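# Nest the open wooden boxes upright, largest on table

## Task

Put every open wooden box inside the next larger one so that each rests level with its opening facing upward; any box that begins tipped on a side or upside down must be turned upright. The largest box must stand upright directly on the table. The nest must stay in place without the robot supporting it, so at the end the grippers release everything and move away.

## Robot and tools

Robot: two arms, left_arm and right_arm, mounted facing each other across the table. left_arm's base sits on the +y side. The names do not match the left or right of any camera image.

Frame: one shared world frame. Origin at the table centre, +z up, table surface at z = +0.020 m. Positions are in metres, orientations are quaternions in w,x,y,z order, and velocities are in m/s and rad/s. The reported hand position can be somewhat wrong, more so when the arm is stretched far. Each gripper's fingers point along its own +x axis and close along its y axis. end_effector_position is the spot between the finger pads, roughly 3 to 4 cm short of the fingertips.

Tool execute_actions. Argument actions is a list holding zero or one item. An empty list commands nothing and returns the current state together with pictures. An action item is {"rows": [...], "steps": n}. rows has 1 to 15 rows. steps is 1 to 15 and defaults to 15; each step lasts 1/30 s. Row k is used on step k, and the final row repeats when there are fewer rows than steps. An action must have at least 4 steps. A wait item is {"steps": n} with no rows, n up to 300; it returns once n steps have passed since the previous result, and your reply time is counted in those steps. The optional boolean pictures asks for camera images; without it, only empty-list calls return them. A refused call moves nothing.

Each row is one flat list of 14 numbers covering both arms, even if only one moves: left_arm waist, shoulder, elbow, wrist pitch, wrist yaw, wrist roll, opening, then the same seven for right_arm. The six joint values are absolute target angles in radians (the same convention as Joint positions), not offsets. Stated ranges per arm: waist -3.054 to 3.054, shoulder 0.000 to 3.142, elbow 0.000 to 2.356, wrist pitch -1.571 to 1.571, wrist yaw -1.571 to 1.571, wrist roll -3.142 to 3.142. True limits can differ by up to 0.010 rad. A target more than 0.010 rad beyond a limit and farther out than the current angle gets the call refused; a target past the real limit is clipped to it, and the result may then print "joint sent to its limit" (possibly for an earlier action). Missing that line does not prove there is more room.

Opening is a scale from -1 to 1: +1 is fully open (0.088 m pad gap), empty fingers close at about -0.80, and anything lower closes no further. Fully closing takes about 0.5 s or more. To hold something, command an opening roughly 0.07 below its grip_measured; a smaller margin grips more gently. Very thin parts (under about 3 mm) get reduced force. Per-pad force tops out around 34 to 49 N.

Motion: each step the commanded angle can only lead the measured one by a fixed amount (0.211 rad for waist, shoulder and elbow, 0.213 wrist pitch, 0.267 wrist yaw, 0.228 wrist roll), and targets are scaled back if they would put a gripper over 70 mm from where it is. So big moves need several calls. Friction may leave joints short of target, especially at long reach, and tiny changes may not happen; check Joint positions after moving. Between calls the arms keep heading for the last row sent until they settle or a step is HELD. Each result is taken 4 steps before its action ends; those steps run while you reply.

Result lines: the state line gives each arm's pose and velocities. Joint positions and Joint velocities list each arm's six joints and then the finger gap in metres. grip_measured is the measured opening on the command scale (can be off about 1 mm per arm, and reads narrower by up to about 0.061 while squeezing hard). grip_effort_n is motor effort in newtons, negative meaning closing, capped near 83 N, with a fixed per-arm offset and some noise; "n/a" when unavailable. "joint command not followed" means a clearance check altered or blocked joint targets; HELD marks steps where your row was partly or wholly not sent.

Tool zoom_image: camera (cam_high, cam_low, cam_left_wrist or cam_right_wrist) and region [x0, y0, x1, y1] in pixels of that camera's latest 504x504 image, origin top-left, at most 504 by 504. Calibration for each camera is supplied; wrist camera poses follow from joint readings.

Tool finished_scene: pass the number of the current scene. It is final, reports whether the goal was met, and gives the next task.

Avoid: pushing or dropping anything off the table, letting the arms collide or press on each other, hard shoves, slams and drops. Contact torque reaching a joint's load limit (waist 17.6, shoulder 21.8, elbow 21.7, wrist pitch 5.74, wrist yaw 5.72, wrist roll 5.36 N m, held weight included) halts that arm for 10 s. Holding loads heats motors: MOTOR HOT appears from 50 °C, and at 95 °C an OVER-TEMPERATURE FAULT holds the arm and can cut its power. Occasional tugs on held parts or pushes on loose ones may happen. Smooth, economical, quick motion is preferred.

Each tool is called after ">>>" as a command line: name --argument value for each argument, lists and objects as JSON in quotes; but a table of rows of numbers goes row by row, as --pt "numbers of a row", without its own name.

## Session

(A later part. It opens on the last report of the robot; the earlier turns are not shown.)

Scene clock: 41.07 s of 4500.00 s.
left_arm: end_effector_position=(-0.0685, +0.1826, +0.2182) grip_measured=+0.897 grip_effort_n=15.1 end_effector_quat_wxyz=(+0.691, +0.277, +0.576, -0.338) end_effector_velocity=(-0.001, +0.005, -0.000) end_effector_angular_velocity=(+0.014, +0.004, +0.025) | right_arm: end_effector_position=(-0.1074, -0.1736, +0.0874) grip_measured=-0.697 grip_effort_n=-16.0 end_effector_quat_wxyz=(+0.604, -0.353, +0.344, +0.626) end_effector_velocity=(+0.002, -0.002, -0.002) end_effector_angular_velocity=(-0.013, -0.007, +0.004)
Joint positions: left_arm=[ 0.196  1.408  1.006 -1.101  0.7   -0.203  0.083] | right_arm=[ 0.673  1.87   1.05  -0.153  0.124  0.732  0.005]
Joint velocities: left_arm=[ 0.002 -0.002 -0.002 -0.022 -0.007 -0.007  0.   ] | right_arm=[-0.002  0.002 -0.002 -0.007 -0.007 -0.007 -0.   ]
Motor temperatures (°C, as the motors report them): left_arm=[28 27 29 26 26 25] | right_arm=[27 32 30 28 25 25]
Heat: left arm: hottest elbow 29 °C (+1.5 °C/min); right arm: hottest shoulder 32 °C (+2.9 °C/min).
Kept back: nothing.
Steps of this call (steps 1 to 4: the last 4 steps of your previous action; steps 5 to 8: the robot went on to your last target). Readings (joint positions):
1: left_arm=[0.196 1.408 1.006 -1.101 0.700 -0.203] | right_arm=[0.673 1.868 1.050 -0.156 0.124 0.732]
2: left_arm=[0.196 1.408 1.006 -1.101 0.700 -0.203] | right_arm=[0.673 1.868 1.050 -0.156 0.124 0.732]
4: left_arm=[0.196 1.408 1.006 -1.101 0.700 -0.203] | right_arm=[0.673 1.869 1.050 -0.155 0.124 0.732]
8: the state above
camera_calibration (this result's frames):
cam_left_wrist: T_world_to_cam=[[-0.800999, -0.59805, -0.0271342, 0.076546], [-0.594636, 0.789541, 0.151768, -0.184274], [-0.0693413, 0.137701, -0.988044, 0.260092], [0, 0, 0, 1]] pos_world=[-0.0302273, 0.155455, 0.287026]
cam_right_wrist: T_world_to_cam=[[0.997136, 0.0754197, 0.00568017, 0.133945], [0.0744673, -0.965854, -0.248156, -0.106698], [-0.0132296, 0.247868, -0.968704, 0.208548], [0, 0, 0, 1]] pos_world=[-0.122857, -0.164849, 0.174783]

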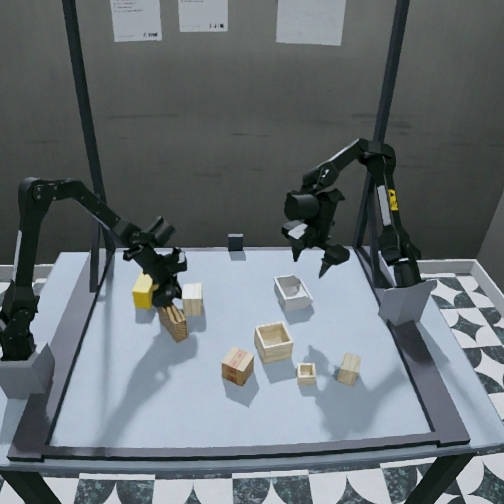

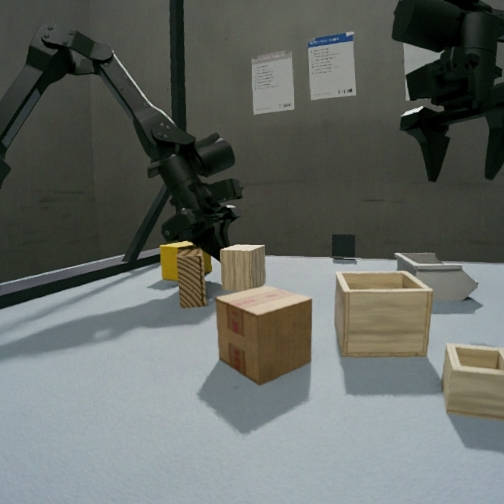

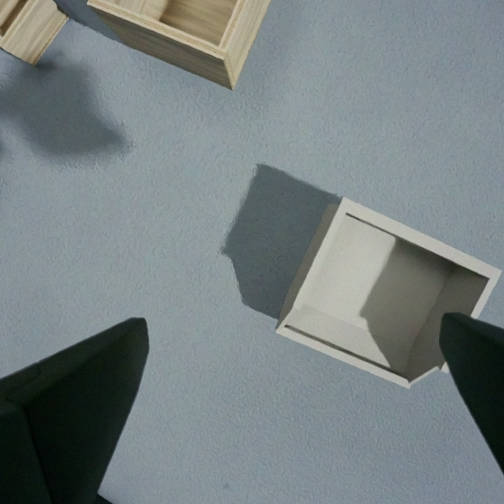

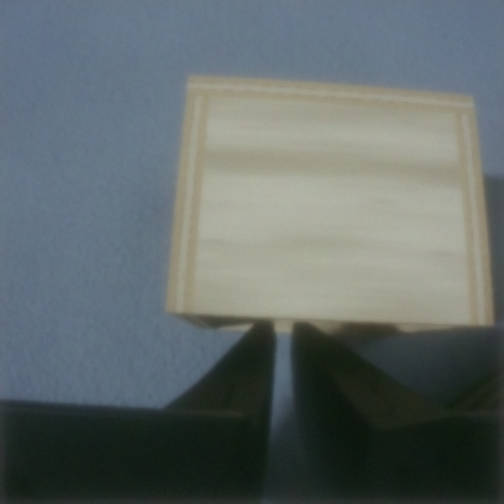

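>>> execute_actions --actions '[{"rows":[[0.2,1.4,1.0,-1.1,0.7,-0.2,0.9,0.62,1.9,1.055,-0.135,0.14,0.74,-0.7]],"steps":15}]'

>>> execute_actions --actions '[{"rows":[[0.2,1.4,1.0,-1.1,0.7,-0.2,0.9,0.62,1.9,1.055,-0.135,0.14,0.74,0.2]],"steps":15}]' --pictures true

Scene clock: 42.53 s of 4500.00 s.
left_arm: end_effector_position=(-0.0685, +0.1826, +0.2182) grip_measured=+0.897 grip_effort_n=15.1 end_effector_quat_wxyz=(+0.691, +0.277, +0.576, -0.338) end_effector_velocity=(-0.000, -0.001, +0.002) end_effector_angular_velocity=(-0.007, -0.012, -0.005) | right_arm: end_effector_position=(-0.0900, -0.1586, +0.0887) grip_measured=-0.697 grip_effort_n=-15.6 end_effector_quat_wxyz=(+0.626, -0.338, +0.346, +0.612) end_effector_velocity=(+0.001, -0.001, -0.000) end_effector_angular_velocity=(-0.009, +0.004, -0.007)
Joint positions: left_arm=[ 0.196  1.408  1.006 -1.101  0.7   -0.203  0.083] | right_arm=[ 0.624  1.885  1.05  -0.138  0.134  0.737  0.005]
Joint velocities: left_arm=[-0.002 -0.007  0.002  0.007 -0.007 -0.007 -0.   ] | right_arm=[-0.002 -0.002 -0.002 -0.007 -0.007  0.007 -0.   ]
Motor temperatures (°C, as the motors report them): left_arm=[28 27 29 26 26 25] | right_arm=[27 32 30 28 25 25]
Heat: left arm: hottest elbow 29 °C (+1.4 °C/min); right arm: hottest shoulder 32 °C (+2.8 °C/min).
Steps of this call (steps 1 to 15: the robot went on to your last target; steps 16 to 33: nothing new was sent; steps 34 to 44: the first 11 steps of this action). Readings (joint positions):
34: left_arm=[0.196 1.408 1.006 -1.101 0.700 -0.203] | right_arm=[0.671 1.872 1.050 -0.151 0.124 0.732]
35: left_arm=[0.196 1.408 1.006 -1.101 0.700 -0.203] | right_arm=[0.665 1.874 1.050 -0.146 0.124 0.732]
37: left_arm=[0.196 1.408 1.006 -1.101 0.700 -0.203] | right_arm=[0.647 1.879 1.050 -0.142 0.128 0.734]
41: left_arm=[0.196 1.408 1.006 -1.101 0.700 -0.203] | right_arm=[0.625 1.885 1.050 -0.139 0.134 0.737]
44: the state above

Scene clock: 43.03 s of 4500.00 s.
left_arm: end_effector_position=(-0.0685, +0.1826, +0.2182) grip_measured=+0.897 grip_effort_n=15.1 end_effector_quat_wxyz=(+0.691, +0.277, +0.576, -0.338) end_effector_velocity=(+0.000, -0.000, +0.000) end_effector_angular_velocity=(-0.004, -0.010, -0.001) | right_arm: end_effector_position=(-0.0896, -0.1581, +0.0887) grip_measured=+0.143 grip_effort_n=18.4 end_effector_quat_wxyz=(+0.626, -0.337, +0.346, +0.612) end_effector_velocity=(+0.004, +0.007, +0.004) end_effector_angular_velocity=(+0.019, -0.001, -0.010)
Joint positions: left_arm=[ 0.196  1.408  1.006 -1.101  0.7   -0.203  0.083] | right_arm=[ 0.623  1.886  1.05  -0.136  0.136  0.738  0.046]
Joint velocities: left_arm=[-0.002 -0.007 -0.002  0.007 -0.007 -0.007 -0.   ] | right_arm=[-0.017 -0.002  0.002  0.007  0.007 -0.007  0.022]
Motor temperatures (°C, as the motors report them): left_arm=[28 27 29 26 26 25] | right_arm=[27 32 30 28 25 25]
Heat: left arm: hottest elbow 29 °C (+1.4 °C/min); right arm: hottest shoulder 32 °C (+2.8 °C/min).
Steps of this call (steps 1 to 4: the last 4 steps of your previous action; steps 5 to 15: the first 11 steps of this action). Readings (joint positions):
5: left_arm=[0.196 1.408 1.006 -1.101 0.700 -0.203] | right_arm=[0.624 1.886 1.050 -0.137 0.135 0.738]
6: left_arm=[0.196 1.408 1.006 -1.101 0.700 -0.203] | right_arm=[0.624 1.886 1.050 -0.137 0.135 0.738]
8: left_arm=[0.196 1.408 1.006 -1.101 0.700 -0.203] | right_arm=[0.623 1.886 1.050 -0.137 0.135 0.738]
12: left_arm=[0.196 1.408 1.006 -1.101 0.700 -0.203] | right_arm=[0.623 1.886 1.050 -0.136 0.135 0.738]
15: the state above
camera_calibration (this result's frames):
cam_left_wrist: T_world_to_cam=[[-0.800999, -0.59805, -0.0271342, 0.076546], [-0.594636, 0.789541, 0.151768, -0.184274], [-0.0693413, 0.137701, -0.988044, 0.260092], [0, 0, 0, 1]] pos_world=[-0.0302273, 0.155455, 0.287026]
cam_right_wrist: T_world_to_cam=[[0.999784, 0.0184066, 0.00960979, 0.10598], [0.0203209, -0.962466, -0.270642, -0.0950411], [0.00426749, 0.270779, -0.962632, 0.210864], [0, 0, 0, 1]] pos_world=[-0.104926, -0.150522, 0.176244]

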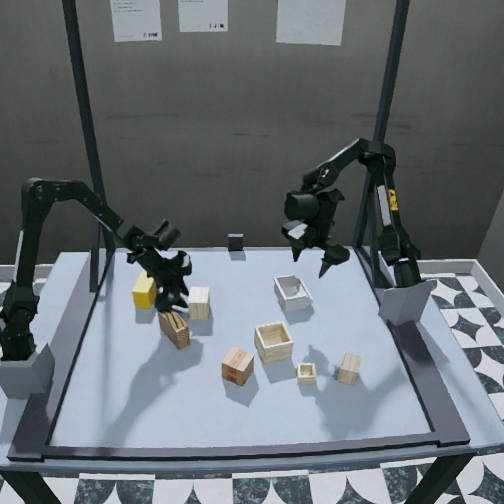

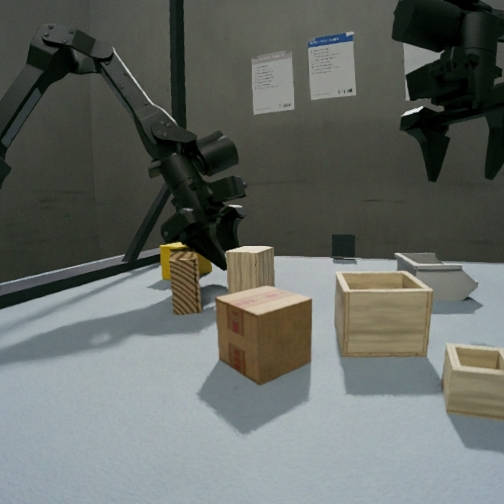

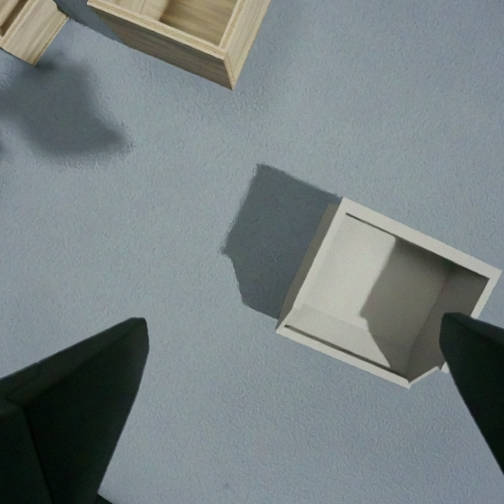

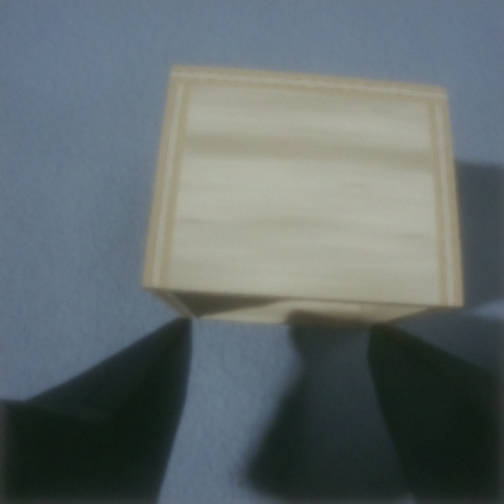

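>>> execute_actions --actions '[{"rows":[[0.2,1.4,1.0,-1.1,0.7,-0.2,0.9,0.623,1.886,1.05,-0.136,0.14,0.74,-0.7]],"steps":15}]'

>>> execute_actions --actions '[{"rows":[[0.2,1.4,1.0,-1.1,0.7,-0.2,0.9,0.56,1.99,1.2,-0.185,0.14,0.74,-0.7]],"steps":15}]'

>>> execute_actions --actions '[{"rows":[[0.2,1.4,1.0,-1.1,0.7,-0.2,0.9,0.49,2.1,1.347,-0.225,0.14,0.74,-0.7]],"steps":15}]'

>>> execute_actions --actions '[{"steps":8}]' --pictures true

Scene clock: 43.93 s of 4500.00 s.
left_arm: end_effector_position=(-0.0685, +0.1826, +0.2182) grip_measured=+0.897 grip_effort_n=15.1 end_effector_quat_wxyz=(+0.691, +0.277, +0.576, -0.338) end_effector_velocity=(+0.000, +0.004, -0.000) end_effector_angular_velocity=(+0.021, -0.010, +0.021) | right_arm: end_effector_position=(-0.0895, -0.1580, +0.0888) grip_measured=-0.643 grip_effort_n=-15.1 end_effector_quat_wxyz=(+0.627, -0.337, +0.346, +0.612) end_effector_velocity=(+0.001, -0.001, -0.000) end_effector_angular_velocity=(-0.009, +0.004, -0.007)
Joint positions: left_arm=[ 0.196  1.408  1.006 -1.101  0.7   -0.203  0.083] | right_arm=[ 0.623  1.886  1.05  -0.136  0.136  0.738  0.007]
Joint velocities: left_arm=[-0.002 -0.002  0.002 -0.022 -0.022 -0.007 -0.   ] | right_arm=[-0.002 -0.002 -0.002 -0.007 -0.007  0.007 -0.022]
Motor temperatures (°C, as the motors report them): left_arm=[28 27 29 26 26 25] | right_arm=[27 32 30 28 25 25]
Heat: left arm: hottest elbow 29 °C (+1.4 °C/min); right arm: hottest shoulder 32 °C (+2.7 °C/min).
Steps of this call (steps 1 to 4: the last 4 steps of your previous action; steps 5 to 15: the robot went on to your last target; step 16: nothing new was sent; steps 17 to 27: the first 11 steps of this action). Readings (joint positions):
17: left_arm=[0.196 1.408 1.006 -1.101 0.700 -0.203] | right_arm=[0.623 1.886 1.050 -0.136 0.136 0.738]
18: left_arm=[0.196 1.408 1.006 -1.101 0.700 -0.203] | right_arm=[0.623 1.886 1.050 -0.136 0.136 0.738]
20: left_arm=[0.196 1.408 1.006 -1.101 0.700 -0.203] | right_arm=[0.623 1.886 1.050 -0.136 0.136 0.738]
24: left_arm=[0.196 1.408 1.006 -1.101 0.700 -0.203] | right_arm=[0.623 1.886 1.050 -0.136 0.136 0.738]
27: the state above

Scene clock: 44.43 s of 4500.00 s.
left_arm: end_effector_position=(-0.0685, +0.1826, +0.2182) grip_measured=+0.897 grip_effort_n=15.1 end_effector_quat_wxyz=(+0.691, +0.277, +0.576, -0.338) end_effector_velocity=(-0.004, +0.001, -0.004) end_effector_angular_velocity=(+0.003, +0.032, +0.023) | right_arm: end_effector_position=(-0.0852, -0.1196, +0.0948) grip_measured=-0.696 grip_effort_n=-16.0 end_effector_quat_wxyz=(+0.647, -0.318, +0.349, +0.599) end_effector_velocity=(+0.000, +0.005, -0.012) end_effector_angular_velocity=(-0.028, -0.009, -0.013)
Joint positions: left_arm=[ 0.196  1.408  1.006 -1.101  0.7   -0.203  0.083] | right_arm=[ 0.562  1.969  1.184 -0.179  0.138  0.738  0.005]
Joint velocities: left_arm=[-0.007  0.002 -0.007 -0.007  0.022 -0.022 -0.   ] | right_arm=[-0.002  0.051  0.042 -0.022 -0.007  0.007 -0.001]
Motor temperatures (°C, as the motors report them): left_arm=[28 27 29 26 26 25] | right_arm=[27 32 30 28 26 25]
Heat: left arm: hottest elbow 29 °C (+1.4 °C/min); right arm: hottest shoulder 32 °C (+2.7 °C/min).
Steps of this call (steps 1 to 4: the last 4 steps of your previous action; steps 5 to 15: the first 11 steps of this action). Readings (joint positions):
5: left_arm=[0.196 1.408 1.006 -1.101 0.700 -0.203] | right_arm=[0.621 1.893 1.059 -0.145 0.136 0.738]
6: left_arm=[0.196 1.408 1.006 -1.101 0.700 -0.203] | right_arm=[0.614 1.908 1.084 -0.158 0.136 0.738]
8: left_arm=[0.196 1.408 1.006 -1.101 0.700 -0.203] | right_arm=[0.592 1.941 1.133 -0.161 0.136 0.738]
12: left_arm=[0.196 1.408 1.006 -1.101 0.700 -0.203] | right_arm=[0.564 1.962 1.174 -0.175 0.138 0.738]
15: the state above

Scene clock: 44.93 s of 4500.00 s.
left_arm: end_effector_position=(-0.0685, +0.1826, +0.2182) grip_measured=+0.897 grip_effort_n=15.1 end_effector_quat_wxyz=(+0.691, +0.277, +0.576, -0.338) end_effector_velocity=(+0.001, -0.001, +0.000) end_effector_angular_velocity=(-0.001, -0.008, +0.002) | right_arm: end_effector_position=(-0.0704, -0.0765, +0.0951) grip_measured=-0.697 grip_effort_n=-16.0 end_effector_quat_wxyz=(+0.672, -0.299, +0.353, +0.578) end_effector_velocity=(-0.014, +0.009, -0.002) end_effector_angular_velocity=(-0.001, +0.020, +0.027)
Joint positions: left_arm=[ 0.196  1.408  1.006 -1.101  0.7   -0.203  0.083] | right_arm=[ 0.489  2.078  1.33  -0.219  0.141  0.738  0.005]
Joint velocities: left_arm=[-0.002  0.002  0.002  0.007 -0.007 -0.007 -0.   ] | right_arm=[ 0.007  0.037  0.061 -0.007 -0.022 -0.007 -0.   ]
Motor temperatures (°C, as the motors report them): left_arm=[28 27 29 26 26 25] | right_arm=[27 32 30 28 26 25]
Heat: left arm: hottest elbow 29 °C (+1.3 °C/min); right arm: hottest shoulder 32 °C (+2.7 °C/min).
Steps of this call (steps 1 to 4: the last 4 steps of your previous action; steps 5 to 15: the first 11 steps of this action). Readings (joint positions):
5: left_arm=[0.196 1.408 1.006 -1.101 0.700 -0.203] | right_arm=[0.560 1.983 1.197 -0.193 0.138 0.738]
6: left_arm=[0.196 1.408 1.006 -1.101 0.700 -0.203] | right_arm=[0.553 2.002 1.226 -0.204 0.138 0.738]
8: left_arm=[0.196 1.408 1.006 -1.101 0.700 -0.203] | right_arm=[0.528 2.044 1.281 -0.203 0.138 0.738]
12: left_arm=[0.196 1.408 1.006 -1.101 0.700 -0.203] | right_arm=[0.493 2.072 1.319 -0.216 0.139 0.738]
15: the state above

Scene clock: 45.20 s of 4500.00 s.
left_arm: end_effector_position=(-0.0685, +0.1826, +0.2182) grip_measured=+0.897 grip_effort_n=15.1 end_effector_quat_wxyz=(+0.691, +0.277, +0.576, -0.338) end_effector_velocity=(+0.001, +0.003, +0.000) end_effector_angular_velocity=(+0.010, -0.014, +0.025) | right_arm: end_effector_position=(-0.0706, -0.0758, +0.0943) grip_measured=-0.697 grip_effort_n=-15.6 end_effector_quat_wxyz=(+0.672, -0.300, +0.353, +0.578) end_effector_velocity=(-0.002, +0.003, +0.002) end_effector_angular_velocity=(+0.006, +0.007, +0.010)
Joint positions: left_arm=[ 0.196  1.408  1.006 -1.101  0.7   -0.203  0.083] | right_arm=[ 0.489  2.083  1.336 -0.222  0.141  0.738  0.005]
Joint velocities: left_arm=[-0.002 -0.007 -0.002 -0.007 -0.022 -0.022 -0.   ] | right_arm=[-0.002  0.002  0.007  0.007 -0.007 -0.007 -0.   ]
Motor temperatures (°C, as the motors report them): left_arm=[28 27 29 26 26 25] | right_arm=[27 32 30 28 26 25]
Heat: left arm: hottest elbow 29 °C (+1.3 °C/min); right arm: hottest shoulder 32 °C (+2.7 °C/min).
Kept back: nothing.
Steps of this call (steps 1 to 4: the last 4 steps of your previous action; steps 5 to 8: the robot went on to your last target). Readings (joint positions):
1: left_arm=[0.196 1.408 1.006 -1.101 0.700 -0.203] | right_arm=[0.489 2.079 1.332 -0.220 0.141 0.738]
2: left_arm=[0.196 1.408 1.006 -1.101 0.700 -0.203] | right_arm=[0.489 2.080 1.333 -0.221 0.141 0.738]
4: left_arm=[0.196 1.408 1.006 -1.101 0.700 -0.203] | right_arm=[0.489 2.082 1.334 -0.221 0.141 0.738]
8: the state above
camera_calibration (this result's frames):
cam_left_wrist: T_world_to_cam=[[-0.800999, -0.59805, -0.0271342, 0.076546], [-0.594636, 0.789541, 0.151768, -0.184274], [-0.0693413, 0.137701, -0.988044, 0.260092], [0, 0, 0, 1]] pos_world=[-0.0302273, 0.155455, 0.287026]
cam_right_wrist: T_world_to_cam=[[0.993763, -0.111271, 0.0072959, 0.0753738], [-0.103378, -0.943845, -0.313798, -0.0179244], [0.0418027, 0.311087, -0.949462, 0.198355], [0, 0, 0, 1]] pos_world=[-0.0850485, -0.0702365, 0.182156]

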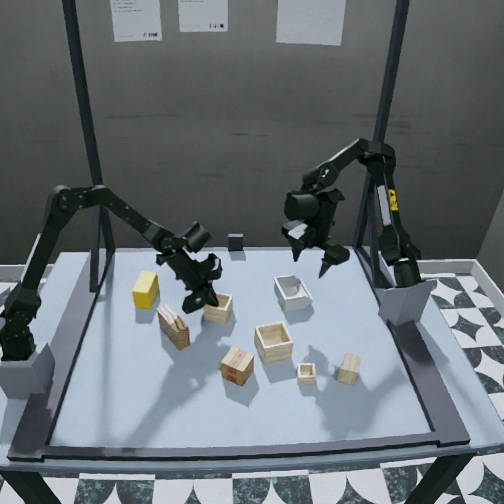

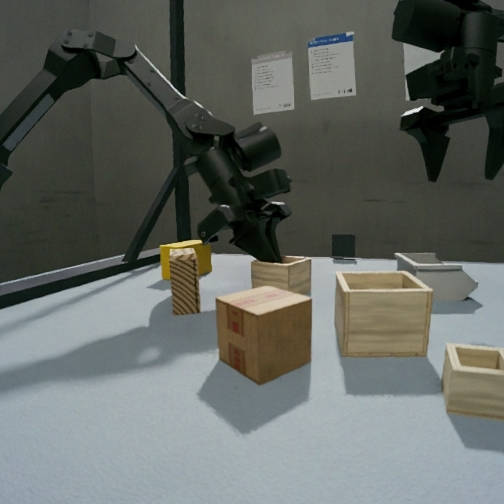

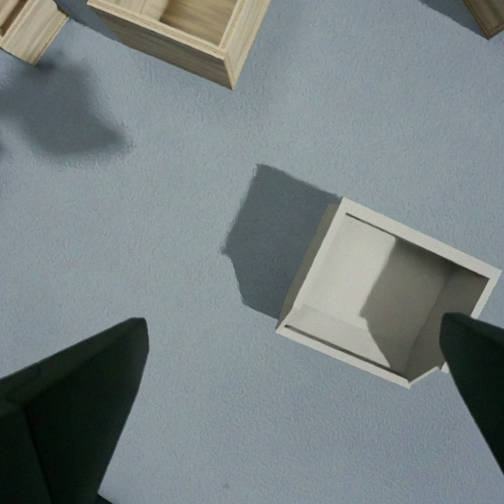

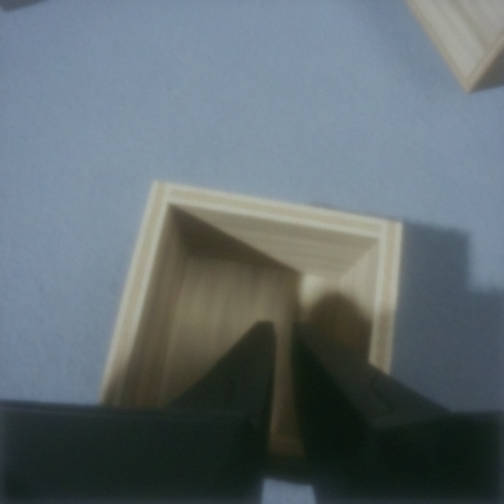

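>>> execute_actions --actions '[{"rows":[[0.2,1.4,1.0,-1.1,0.7,-0.2,0.9,0.50,2.11,1.336,-0.2,0.14,0.9,-0.7]],"steps":15}]'

>>> execute_actions --actions '[{"rows":[[0.2,1.4,1.0,-1.1,0.7,-0.2,0.9,0.50,2.11,1.336,-0.2,0.14,0.9,0.2]],"steps":15}]' --pictures true

Scene clock: 45.70 s of 4500.00 s.
left_arm: end_effector_position=(-0.0685, +0.1826, +0.2182) grip_measured=+0.897 grip_effort_n=15.1 end_effector_quat_wxyz=(+0.691, +0.277, +0.576, -0.338) end_effector_velocity=(+0.002, +0.003, -0.001) end_effector_angular_velocity=(+0.013, -0.012, +0.029) | right_arm: end_effector_position=(-0.0727, -0.0739, +0.0923) grip_measured=-0.697 grip_effort_n=-15.6 end_effector_quat_wxyz=(+0.691, -0.245, +0.394, +0.554) end_effector_velocity=(-0.002, -0.004, -0.004) end_effector_angular_velocity=(-0.010, +0.045, -0.059)
Joint positions: left_arm=[ 0.196  1.408  1.006 -1.101  0.7   -0.203  0.083] | right_arm=[ 0.492  2.091  1.336 -0.203  0.142  0.888  0.005]
Joint velocities: left_arm=[-0.002 -0.002 -0.002 -0.007 -0.022 -0.022  0.   ] | right_arm=[ 0.007  0.002 -0.002 -0.007 -0.007  0.081 -0.   ]
Motor temperatures (°C, as the motors report them): left_arm=[28 27 29 26 26 25] | right_arm=[27 33 30 28 26 25]
Heat: left arm: hottest elbow 29 °C (+1.3 °C/min); right arm: hottest shoulder 33 °C (+3.9 °C/min).
Steps of this call (steps 1 to 4: the robot went on to your last target; steps 5 to 15: the first 11 steps of this action). Readings (joint positions):
5: left_arm=[0.196 1.408 1.006 -1.101 0.700 -0.203] | right_arm=[0.489 2.084 1.336 -0.222 0.141 0.758]
6: left_arm=[0.196 1.408 1.006 -1.101 0.700 -0.203] | right_arm=[0.490 2.085 1.336 -0.218 0.141 0.793]
8: left_arm=[0.196 1.408 1.006 -1.101 0.700 -0.203] | right_arm=[0.491 2.089 1.336 -0.211 0.142 0.837]
12: left_arm=[0.196 1.408 1.006 -1.101 0.700 -0.203] | right_arm=[0.492 2.090 1.336 -0.205 0.142 0.877]
15: the state above

Scene clock: 46.20 s of 4500.00 s.
left_arm: end_effector_position=(-0.0685, +0.1826, +0.2182) grip_measured=+0.897 grip_effort_n=15.1 end_effector_quat_wxyz=(+0.691, +0.277, +0.576, -0.338) end_effector_velocity=(-0.002, +0.001, -0.001) end_effector_angular_velocity=(+0.002, +0.011, +0.009) | right_arm: end_effector_position=(-0.0750, -0.0716, +0.0946) grip_measured=+0.008 grip_effort_n=83.0 end_effector_quat_wxyz=(+0.693, -0.237, +0.393, +0.556) end_effector_velocity=(-0.005, +0.001, +0.004) end_effector_angular_velocity=(+0.009, +0.009, +0.016)
Joint positions: left_arm=[ 0.196  1.408  1.006 -1.101  0.7   -0.203  0.083] | right_arm=[ 0.494  2.091  1.34  -0.194  0.148  0.898  0.039]
Joint velocities: left_arm=[-0.002 -0.002 -0.002 -0.007  0.007 -0.007 -0.   ] | right_arm=[ 0.002 -0.007  0.002  0.007 -0.007 -0.007  0.   ]
Motor temperatures (°C, as the motors report them): left_arm=[28 27 29 26 26 25] | right_arm=[27 33 30 28 26 25]
Heat: left arm: hottest elbow 29 °C (+1.3 °C/min); right arm: hottest shoulder 33 °C (+3.9 °C/min).
Steps of this call (steps 1 to 4: the last 4 steps of your previous action; steps 5 to 15: the first 11 steps of this action). Readings (joint positions):
5: left_arm=[0.196 1.408 1.006 -1.101 0.700 -0.203] | right_arm=[0.492 2.091 1.336 -0.202 0.142 0.895]
6: left_arm=[0.196 1.408 1.006 -1.101 0.700 -0.203] | right_arm=[0.493 2.091 1.336 -0.200 0.142 0.896]
8: left_arm=[0.196 1.408 1.006 -1.101 0.700 -0.203] | right_arm=[0.494 2.091 1.336 -0.199 0.142 0.896]
12: left_arm=[0.196 1.408 1.006 -1.101 0.700 -0.203] | right_arm=[0.494 2.091 1.338 -0.196 0.146 0.899]
15: the state above
camera_calibration (this result's frames):
cam_left_wrist: T_world_to_cam=[[-0.800999, -0.59805, -0.0271342, 0.076546], [-0.594636, 0.789541, 0.151768, -0.184274], [-0.0693413, 0.137701, -0.988044, 0.260092], [0, 0, 0, 1]] pos_world=[-0.0302273, 0.155455, 0.287026]
cam_right_wrist: T_world_to_cam=[[0.968347, -0.230217, -0.0964641, 0.0795888], [-0.249313, -0.910881, -0.328844, -0.0214943], [-0.0121619, 0.342485, -0.939445, 0.194752], [0, 0, 0, 1]] pos_world=[-0.0800598, -0.0679558, 0.183568]

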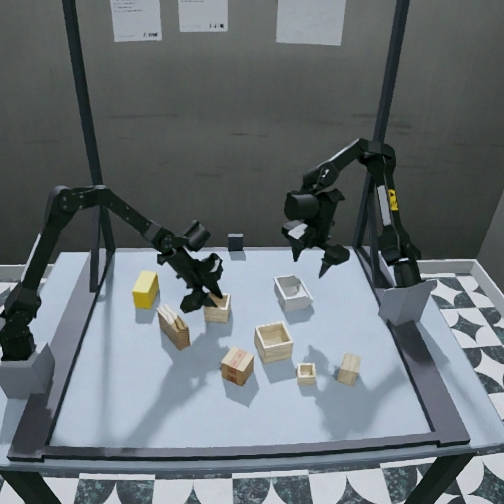

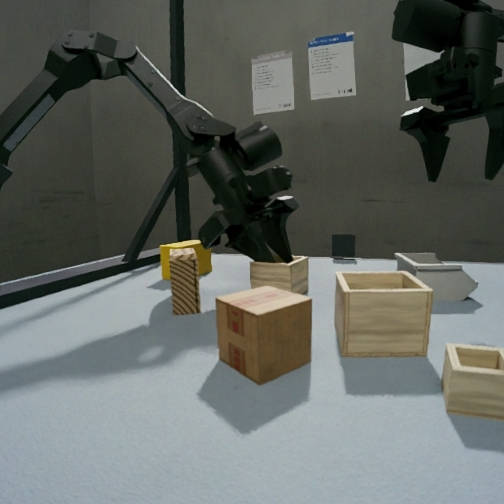

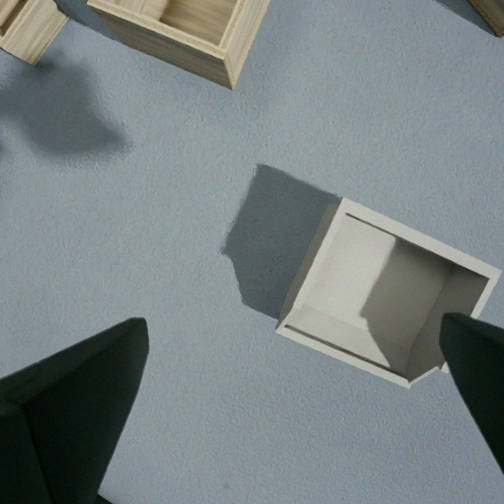

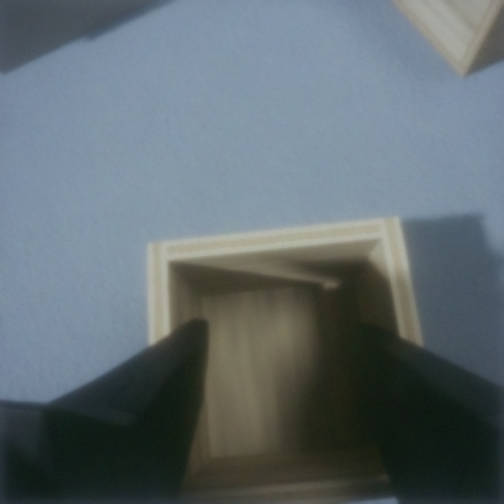

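>>> execute_actions --actions '[{"rows":[[0.2,1.4,1.0,-1.1,0.7,-0.2,-0.7,0.494,2.09,1.34,-0.195,0.148,0.9,-0.7]],"steps":15}]'

>>> execute_actions --actions '[{"rows":[[0.1,1.8,1.5,-1.1,0.7,-0.2,-0.7,0.5,1.6,1.0,-0.4,0.1,0.7,-0.7]],"steps":15}]'

>>> execute_actions --actions '[{"rows":[[0.0,1.95,1.7,-1.25,0.72,-0.2,-0.7,0.6,1.2,0.8,-0.6,0.0,0.0,-0.7]],"steps":15}]'

>>> execute_actions --actions '[{"steps":15}]' --pictures true

Scene clock: 46.80 s of 4500.00 s.
left_arm: end_effector_position=(-0.0685, +0.1826, +0.2182) grip_measured=-0.316 grip_effort_n=-18.4 end_effector_quat_wxyz=(+0.691, +0.277, +0.576, -0.338) end_effector_velocity=(+0.003, +0.003, +0.000) end_effector_angular_velocity=(+0.010, -0.013, +0.032) | right_arm: end_effector_position=(-0.0747, -0.0717, +0.0945) grip_measured=-0.646 grip_effort_n=-16.0 end_effector_quat_wxyz=(+0.693, -0.237, +0.394, +0.555) end_effector_velocity=(-0.001, -0.003, -0.001) end_effector_angular_velocity=(-0.011, -0.003, +0.010)
Joint positions: left_arm=[ 0.196  1.408  1.006 -1.101  0.7   -0.203  0.024] | right_arm=[ 0.493  2.091  1.34  -0.196  0.148  0.899  0.007]
Joint velocities: left_arm=[ 0.002 -0.002 -0.002 -0.007 -0.022 -0.022 -0.175] | right_arm=[ 0.002 -0.002 -0.002 -0.007 -0.007 -0.007 -0.019]
Motor temperatures (°C, as the motors report them): left_arm=[28 27 29 26 26 25] | right_arm=[27 33 30 28 26 25]
Heat: left arm: hottest elbow 29 °C (+1.3 °C/min); right arm: hottest shoulder 33 °C (+3.8 °C/min).
Steps of this call (steps 1 to 4: the last 4 steps of your previous action; steps 5 to 7: the robot went on to your last target; steps 8 to 18: the first 11 steps of this action). Readings (joint positions):
8: left_arm=[0.196 1.408 1.006 -1.101 0.700 -0.203] | right_arm=[0.494 2.091 1.340 -0.194 0.148 0.898]
9: left_arm=[0.196 1.408 1.006 -1.101 0.700 -0.203] | right_arm=[0.494 2.091 1.340 -0.193 0.148 0.899]
11: left_arm=[0.196 1.408 1.006 -1.101 0.700 -0.203] | right_arm=[0.494 2.091 1.340 -0.196 0.148 0.899]
15: left_arm=[0.196 1.408 1.006 -1.101 0.700 -0.203] | right_arm=[0.493 2.091 1.340 -0.196 0.148 0.899]
18: the state above

Scene clock: 47.30 s of 4500.00 s.
left_arm: end_effector_position=(-0.0499, +0.0820, +0.2213) grip_measured=-0.695 grip_effort_n=-18.8 end_effector_quat_wxyz=(+0.670, +0.315, +0.561, -0.369) end_effector_velocity=(-0.011, -0.149, +0.087) end_effector_angular_velocity=(-0.253, -0.163, -0.277) | right_arm: end_effector_position=(-0.0412, -0.1665, +0.1479) grip_measured=-0.696 grip_effort_n=-16.0 end_effector_quat_wxyz=(+0.658, -0.338, +0.365, +0.566) end_effector_velocity=(-0.087, -0.010, +0.284) end_effector_angular_velocity=(+0.618, +0.365, +0.305)
Joint positions: left_arm=[ 0.105  1.764  1.421 -1.098  0.698 -0.202  0.005] | right_arm=[ 0.496  1.692  1.036 -0.386  0.108  0.715  0.005]
Joint velocities: left_arm=[-0.017  0.198  0.632 -0.022 -0.022 -0.007 -0.001] | right_arm=[-0.002 -0.891 -0.1   -0.007 -0.022 -0.11  -0.001]
Motor temperatures (°C, as the motors report them): left_arm=[28 27 29 26 26 25] | right_arm=[27 33 30 28 26 25]
Heat: left arm: hottest elbow 29 °C (+1.3 °C/min); right arm: hottest shoulder 33 °C (+3.8 °C/min).
Steps of this call (steps 1 to 4: the last 4 steps of your previous action; steps 5 to 15: the first 11 steps of this action). Readings (joint positions):
5: left_arm=[0.192 1.424 1.020 -1.109 0.697 -0.203] | right_arm=[0.493 2.080 1.330 -0.200 0.146 0.880]
6: left_arm=[0.176 1.459 1.058 -1.121 0.696 -0.203] | right_arm=[0.493 2.052 1.300 -0.237 0.138 0.843]
8: left_arm=[0.139 1.550 1.154 -1.095 0.697 -0.202] | right_arm=[0.494 1.969 1.218 -0.309 0.125 0.789]
12: left_arm=[0.109 1.710 1.329 -1.099 0.698 -0.202] | right_arm=[0.496 1.799 1.074 -0.375 0.111 0.732]
15: the state above

Scene clock: 47.80 s of 4500.00 s.
left_arm: end_effector_position=(-0.0745, +0.0451, +0.2025) grip_measured=-0.697 grip_effort_n=-18.4 end_effector_quat_wxyz=(+0.629, +0.349, +0.591, -0.365) end_effector_velocity=(-0.009, -0.017, +0.019) end_effector_angular_velocity=(-0.029, -0.003, -0.009) | right_arm: end_effector_position=(-0.0461, -0.2667, +0.1950) grip_measured=-0.697 grip_effort_n=-16.0 end_effector_quat_wxyz=(+0.489, -0.487, +0.227, +0.687) end_effector_velocity=(-0.051, -0.028, +0.162) end_effector_angular_velocity=(+0.471, -0.266, +1.461)
Joint positions: left_arm=[-0.002  1.934  1.678 -1.24   0.715 -0.202  0.005] | right_arm=[ 0.591  1.257  0.831 -0.578  0.011  0.23   0.005]
Joint velocities: left_arm=[ 0.007  0.022  0.12  -0.066  0.007 -0.007 -0.   ] | right_arm=[ 0.027 -0.618 -0.002 -0.037 -0.051 -1.429 -0.   ]
Motor temperatures (°C, as the motors report them): left_arm=[28 27 29 26 26 25] | right_arm=[27 33 30 28 26 25]
Heat: left arm: hottest elbow 29 °C (+1.3 °C/min); right arm: hottest shoulder 33 °C (+3.8 °C/min).
Steps of this call (steps 1 to 4: the last 4 steps of your previous action; steps 5 to 15: the first 11 steps of this action). Readings (joint positions):
5: left_arm=[0.099 1.792 1.496 -1.121 0.697 -0.202] | right_arm=[0.498 1.607 1.023 -0.395 0.102 0.687]
6: left_arm=[0.087 1.821 1.541 -1.161 0.701 -0.202] | right_arm=[0.507 1.582 0.999 -0.427 0.087 0.651]
8: left_arm=[0.049 1.876 1.614 -1.182 0.709 -0.202] | right_arm=[0.539 1.512 0.933 -0.495 0.057 0.572]
12: left_arm=[0.002 1.926 1.662 -1.230 0.715 -0.202] | right_arm=[0.586 1.349 0.839 -0.569 0.019 0.376]
15: the state above

Scene clock: 48.30 s of 4500.00 s.
left_arm: end_effector_position=(-0.0752, +0.0434, +0.2037) grip_measured=-0.697 grip_effort_n=-18.8 end_effector_quat_wxyz=(+0.629, +0.349, +0.591, -0.365) end_effector_velocity=(+0.000, +0.004, +0.000) end_effector_angular_velocity=(+0.020, -0.016, +0.018) | right_arm: end_effector_position=(-0.0452, -0.2749, +0.2012) grip_measured=-0.697 grip_effort_n=-15.6 end_effector_quat_wxyz=(+0.427, -0.534, +0.147, +0.715) end_effector_velocity=(+0.007, -0.005, -0.001) end_effector_angular_velocity=(-0.016, -0.040, +0.020)
Joint positions: left_arm=[-0.002  1.94   1.692 -1.248  0.716 -0.202  0.005] | right_arm=[ 0.597  1.207  0.815 -0.597  0.004  0.006  0.005]
Joint velocities: left_arm=[-0.002 -0.002  0.002 -0.022 -0.022 -0.007 -0.   ] | right_arm=[-0.002 -0.007 -0.002 -0.037  0.007 -0.037 -0.   ]
Motor temperatures (°C, as the motors report them): left_arm=[28 27 29 26 26 25] | right_arm=[27 33 30 28 26 25]
Heat: left arm: hottest elbow 29 °C (+1.2 °C/min); right arm: hottest shoulder 33 °C (+3.7 °C/min).
Kept back: nothing.
Steps of this call (steps 1 to 4: the last 4 steps of your previous action; steps 5 to 15: the robot went on to your last target). Readings (joint positions):
1: left_arm=[-0.002 1.935 1.682 -1.242 0.715 -0.202] | right_arm=[0.592 1.239 0.831 -0.581 0.010 0.182]
2: left_arm=[-0.002 1.935 1.685 -1.243 0.716 -0.202] | right_arm=[0.593 1.228 0.830 -0.586 0.008 0.138]
4: left_arm=[-0.002 1.936 1.689 -1.245 0.716 -0.202] | right_arm=[0.595 1.218 0.825 -0.591 0.007 0.081]
8: left_arm=[-0.002 1.938 1.691 -1.247 0.716 -0.202] | right_arm=[0.596 1.213 0.816 -0.596 0.005 0.029]
15: the state above
camera_calibration (this result's frames):
cam_left_wrist: T_world_to_cam=[[-0.885123, -0.463863, -0.0372448, -0.022537], [-0.45528, 0.846616, 0.27561, -0.0933087], [-0.0963132, 0.260905, -0.960548, 0.251544], [0, 0, 0, 1]] pos_world=[-0.0382026, 0.00291342, 0.266497]
cam_right_wrist: T_world_to_cam=[[0.739667, 0.624728, 0.250214, 0.169167], [0.662443, -0.741411, -0.107138, -0.121018], [0.11858, 0.244999, -0.962244, 0.34861], [0, 0, 0, 1]] pos_world=[-0.0862977, -0.280816, 0.280155]

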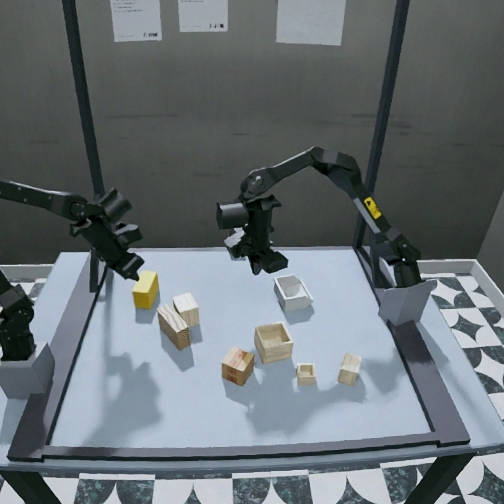

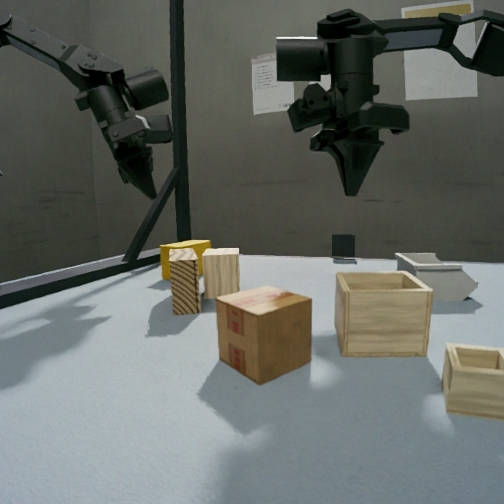

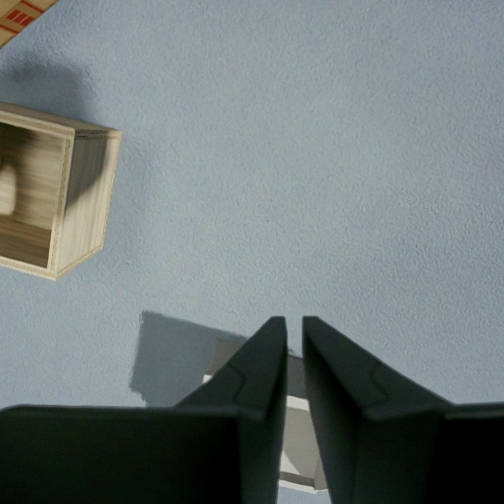

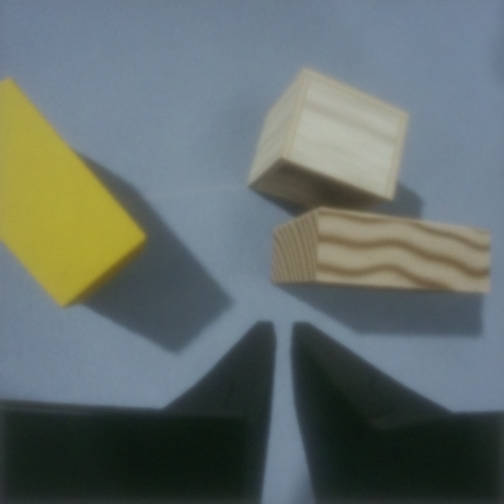

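>>> execute_actions --actions '[{"rows":[[0.2,1.4,1.0,-1.1,0.7,-0.2,-0.7,0.358,1.7,1.35,-0.91,-0.285,1.25,0.3]],"steps":15}]'

>>> execute_actions --actions '[{"rows":[[0.2,1.4,1.0,-1.1,0.7,-0.2,-0.7,0.358,1.90,1.35,-0.91,-0.285,1.25,0.3]],"steps":15}]'

>>> execute_actions --actions '[{"steps":15}]' --pictures true

Scene clock: 49.27 s of 4500.00 s.
left_arm: end_effector_position=(-0.0668, +0.1281, +0.2525) grip_measured=-0.697 grip_effort_n=-18.4 end_effector_quat_wxyz=(+0.700, +0.283, +0.536, -0.377) end_effector_velocity=(-0.130, +0.296, -0.093) end_effector_angular_velocity=(+0.128, +0.077, +0.086) | right_arm: end_effector_position=(-0.0455, -0.2094, +0.2006) grip_measured=+0.233 grip_effort_n=18.4 end_effector_quat_wxyz=(+0.531, -0.428, +0.480, +0.551) end_effector_velocity=(-0.085, +0.189, +0.031) end_effector_angular_velocity=(-0.054, +0.427, -1.452)
Joint positions: left_arm=[ 0.196  1.518  1.24  -1.111  0.702 -0.201  0.005] | right_arm=[ 0.372  1.624  1.242 -0.881 -0.264  0.518  0.05 ]
Joint velocities: left_arm=[-0.042 -1.126 -1.267 -0.022 -0.007 -0.007 -0.   ] | right_arm=[-0.095  0.657  0.852 -0.095 -0.154  1.443  0.028]
Motor temperatures (°C, as the motors report them): left_arm=[29 27 29 26 26 25] | right_arm=[27 33 31 28 26 25]
Heat: left arm: hottest waist 29 °C (+1.2 °C/min); right arm: hottest shoulder 33 °C (+3.7 °C/min).
Steps of this call (steps 1 to 15: the robot went on to your last target; steps 16 to 18: nothing new was sent; steps 19 to 29: the first 11 steps of this action). Readings (joint positions):
19: left_arm=[0.003 1.927 1.675 -1.228 0.720 -0.202] | right_arm=[0.586 1.221 0.828 -0.621 -0.027 0.026]
20: left_arm=[0.022 1.899 1.634 -1.195 0.721 -0.201] | right_arm=[0.546 1.256 0.869 -0.684 -0.097 0.077]
22: left_arm=[0.093 1.826 1.544 -1.163 0.712 -0.201] | right_arm=[0.463 1.349 0.956 -0.759 -0.169 0.175]
26: left_arm=[0.194 1.649 1.370 -1.121 0.702 -0.201] | right_arm=[0.386 1.523 1.126 -0.859 -0.242 0.372]
29: the state above

Scene clock: 49.77 s of 4500.00 s.
left_arm: end_effector_position=(-0.0691, +0.1816, +0.2189) grip_measured=-0.697 grip_effort_n=-18.4 end_effector_quat_wxyz=(+0.690, +0.277, +0.576, -0.340) end_effector_velocity=(-0.002, +0.009, -0.007) end_effector_angular_velocity=(+0.011, +0.036, +0.029) | right_arm: end_effector_position=(-0.0351, -0.1885, +0.1437) grip_measured=+0.296 grip_effort_n=19.3 end_effector_quat_wxyz=(+0.649, -0.274, +0.649, +0.285) end_effector_velocity=(-0.001, +0.001, +0.001) end_effector_angular_velocity=(+0.001, +0.017, -0.506)
Joint positions: left_arm=[ 0.196  1.409  1.01  -1.102  0.702 -0.201  0.005] | right_arm=[ 0.36   1.883  1.348 -0.91  -0.281  1.183  0.053]
Joint velocities: left_arm=[ 0.002 -0.007 -0.037 -0.007  0.022 -0.007 -0.   ] | right_arm=[-0.002 -0.002 -0.002  0.007 -0.007  0.505  0.   ]
Motor temperatures (°C, as the motors report them): left_arm=[29 27 29 26 26 25] | right_arm=[27 33 31 28 26 25]
Heat: left arm: hottest waist 29 °C (+1.2 °C/min); right arm: hottest shoulder 33 °C (+3.6 °C/min).
Steps of this call (steps 1 to 4: the last 4 steps of your previous action; steps 5 to 15: the first 11 steps of this action). Readings (joint positions):
5: left_arm=[0.194 1.428 1.068 -1.107 0.702 -0.201] | right_arm=[0.363 1.684 1.319 -0.903 -0.277 0.762]
6: left_arm=[0.194 1.428 1.050 -1.106 0.702 -0.201] | right_arm=[0.362 1.711 1.335 -0.905 -0.280 0.811]
8: left_arm=[0.195 1.426 1.028 -1.105 0.702 -0.201] | right_arm=[0.362 1.782 1.353 -0.898 -0.281 0.908]
12: left_arm=[0.195 1.412 1.014 -1.103 0.702 -0.201] | right_arm=[0.361 1.876 1.348 -0.910 -0.281 1.100]
15: the state above

Scene clock: 50.27 s of 4500.00 s.
left_arm: end_effector_position=(-0.0689, +0.1827, +0.2182) grip_measured=-0.697 grip_effort_n=-18.8 end_effector_quat_wxyz=(+0.690, +0.277, +0.577, -0.338) end_effector_velocity=(-0.002, +0.001, -0.001) end_effector_angular_velocity=(+0.004, +0.009, -0.006) | right_arm: end_effector_position=(-0.0348, -0.1886, +0.1427) grip_measured=+0.297 grip_effort_n=19.8 end_effector_quat_wxyz=(+0.658, -0.254, +0.658, +0.263) end_effector_velocity=(+0.001, -0.004, +0.002) end_effector_angular_velocity=(-0.017, -0.000, +0.000)
Joint positions: left_arm=[ 0.196  1.408  1.006 -1.102  0.702 -0.201  0.005] | right_arm=[ 0.36   1.886  1.348 -0.91  -0.281  1.247  0.054]
Joint velocities: left_arm=[-0.002 -0.002 -0.002 -0.007  0.007  0.007 -0.   ] | right_arm=[-0.002 -0.002  0.002 -0.022 -0.007 -0.007 -0.   ]
Motor temperatures (°C, as the motors report them): left_arm=[29 27 29 26 26 25] | right_arm=[27 33 31 28 25 25]
Heat: left arm: hottest waist 29 °C (+1.2 °C/min); right arm: hottest shoulder 33 °C (+3.6 °C/min).
Kept back: nothing.
Steps of this call (steps 1 to 4: the last 4 steps of your previous action; steps 5 to 15: the robot went on to your last target). Readings (joint positions):
1: left_arm=[0.196 1.409 1.009 -1.102 0.702 -0.201] | right_arm=[0.360 1.883 1.348 -0.910 -0.281 1.199]
2: left_arm=[0.196 1.409 1.008 -1.102 0.702 -0.201] | right_arm=[0.360 1.883 1.348 -0.910 -0.281 1.210]
4: left_arm=[0.196 1.409 1.007 -1.102 0.702 -0.201] | right_arm=[0.360 1.885 1.348 -0.910 -0.281 1.226]
8: left_arm=[0.196 1.408 1.006 -1.102 0.702 -0.201] | right_arm=[0.360 1.885 1.348 -0.910 -0.281 1.241]
15: the state above
camera_calibration (this result's frames):
cam_left_wrist: T_world_to_cam=[[-0.801703, -0.597174, -0.0255827, 0.0756909], [-0.593475, 0.790185, 0.152953, -0.184827], [-0.0711248, 0.137806, -0.987902, 0.259915], [0, 0, 0, 1]] pos_world=[-0.0305221, 0.15543, 0.286976]
cam_right_wrist: T_world_to_cam=[[0.71036, -0.703372, -0.0256207, -0.0899381], [-0.67033, -0.687191, 0.280047, -0.161588], [-0.214583, -0.18176, -0.959644, 0.177468], [0, 0, 0, 1]] pos_world=[-0.00634727, -0.142045, 0.213254]

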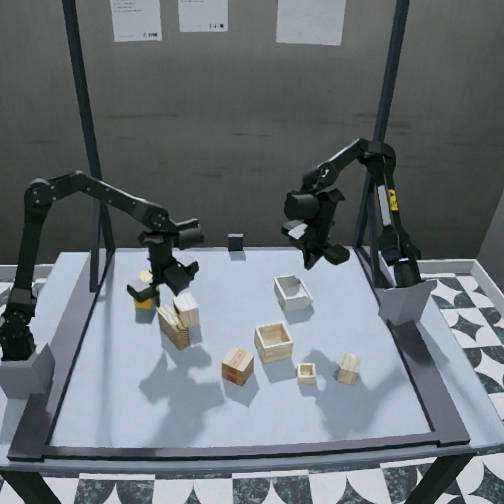

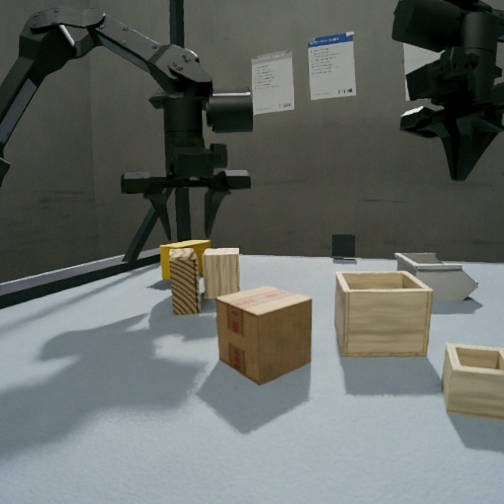

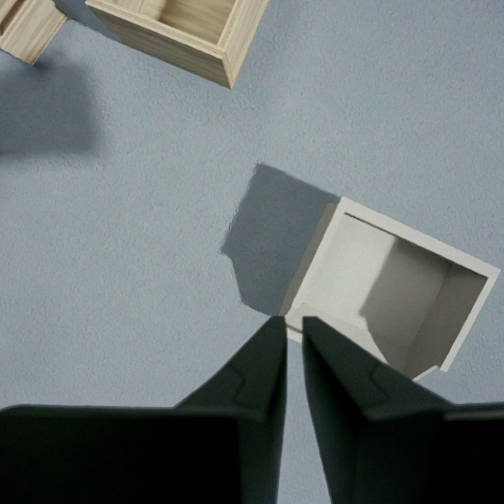

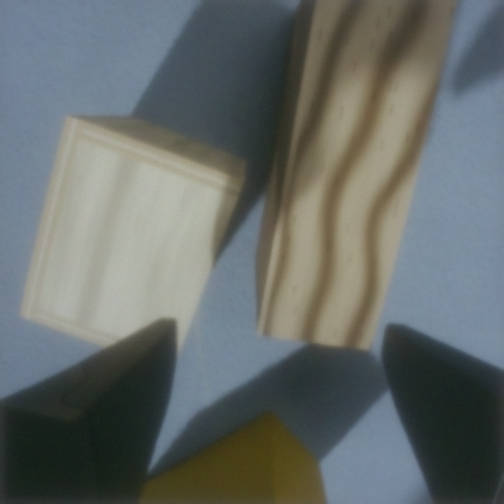

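>>> execute_actions --actions '[]'

Scene clock: 50.80 s of 4500.00 s.
left_arm: end_effector_position=(-0.0689, +0.1827, +0.2182) grip_measured=-0.697 grip_effort_n=-18.4 end_effector_quat_wxyz=(+0.690, +0.277, +0.577, -0.338) end_effector_velocity=(-0.001, +0.005, -0.001) end_effector_angular_velocity=(+0.016, +0.007, +0.036) | right_arm: end_effector_position=(-0.0348, -0.1886, +0.1427) grip_measured=+0.297 grip_effort_n=18.8 end_effector_quat_wxyz=(+0.658, -0.254, +0.658, +0.263) end_effector_velocity=(+0.002, +0.004, +0.002) end_effector_angular_velocity=(+0.016, -0.002, -0.011)
Joint positions: left_arm=[ 0.196  1.408  1.006 -1.102  0.702 -0.201  0.005] | right_arm=[ 0.36   1.886  1.348 -0.91  -0.281  1.248  0.054]
Joint velocities: left_arm=[-0.002 -0.002 -0.002 -0.022 -0.007 -0.022  0.   ] | right_arm=[-0.007 -0.002  0.002  0.007  0.007  0.007 -0.   ]
Motor temperatures (°C, as the motors report them): left_arm=[29 27 29 26 26 25] | right_arm=[27 33 31 28 25 25]
Heat: left arm: hottest waist 29 °C (+1.2 °C/min); right arm: hottest shoulder 33 °C (+3.5 °C/min).
Kept back: nothing.
Steps of this call (steps 1 to 15: the robot went on to your last target; step 16: nothing new was sent). Readings (joint positions):
1: left_arm=[0.196 1.408 1.006 -1.102 0.702 -0.201] | right_arm=[0.360 1.886 1.348 -0.910 -0.281 1.247]
2: left_arm=[0.196 1.408 1.006 -1.102 0.702 -0.201] | right_arm=[0.360 1.886 1.348 -0.910 -0.281 1.247]
4: left_arm=[0.196 1.408 1.006 -1.102 0.702 -0.201] | right_arm=[0.360 1.886 1.348 -0.910 -0.281 1.248]
8: left_arm=[0.196 1.408 1.006 -1.102 0.702 -0.201] | right_arm=[0.360 1.886 1.348 -0.910 -0.281 1.248]
16: the state above
All arms were judged still, so your last target was given up. Only a new action makes them travel on or press farther. Fingers that are still opening or closing keep moving.
camera_calibration (this result's frames):
cam_left_wrist: T_world_to_cam=[[-0.801703, -0.597174, -0.0255827, 0.0756909], [-0.593475, 0.790185, 0.152953, -0.184827], [-0.0711248, 0.137806, -0.987902, 0.259915], [0, 0, 0, 1]] pos_world=[-0.0305221, 0.15543, 0.286976]
cam_right_wrist: T_world_to_cam=[[0.709554, -0.704185, -0.0256259, -0.0901187], [-0.671112, -0.686422, 0.28006, -0.161472], [-0.214804, -0.18152, -0.95964, 0.177505], [0, 0, 0, 1]] pos_world=[-0.00629312, -0.142078, 0.213253]

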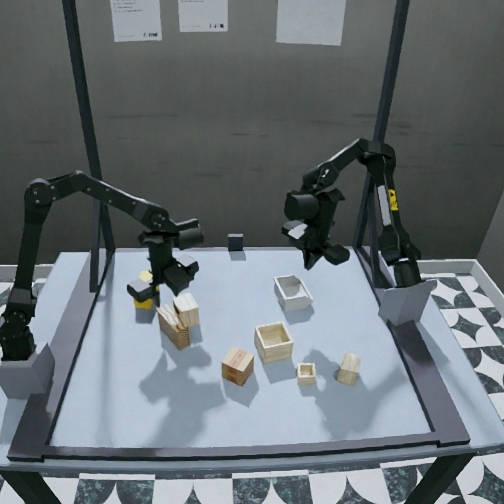

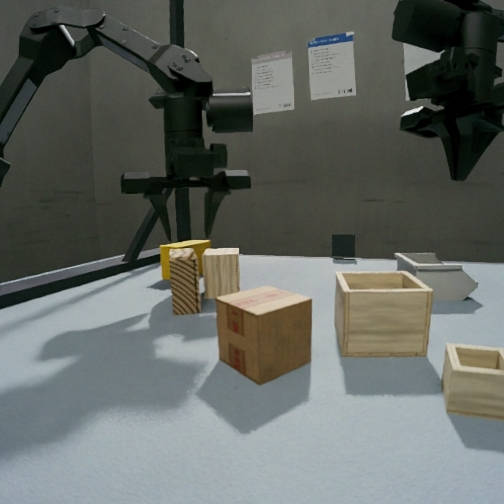

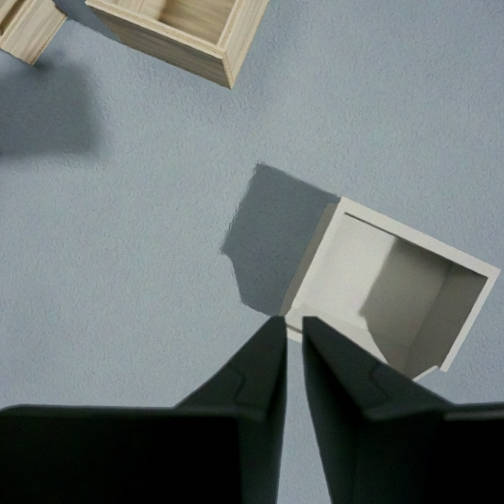

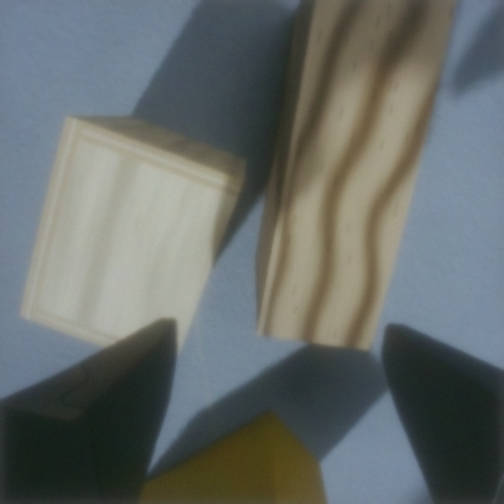

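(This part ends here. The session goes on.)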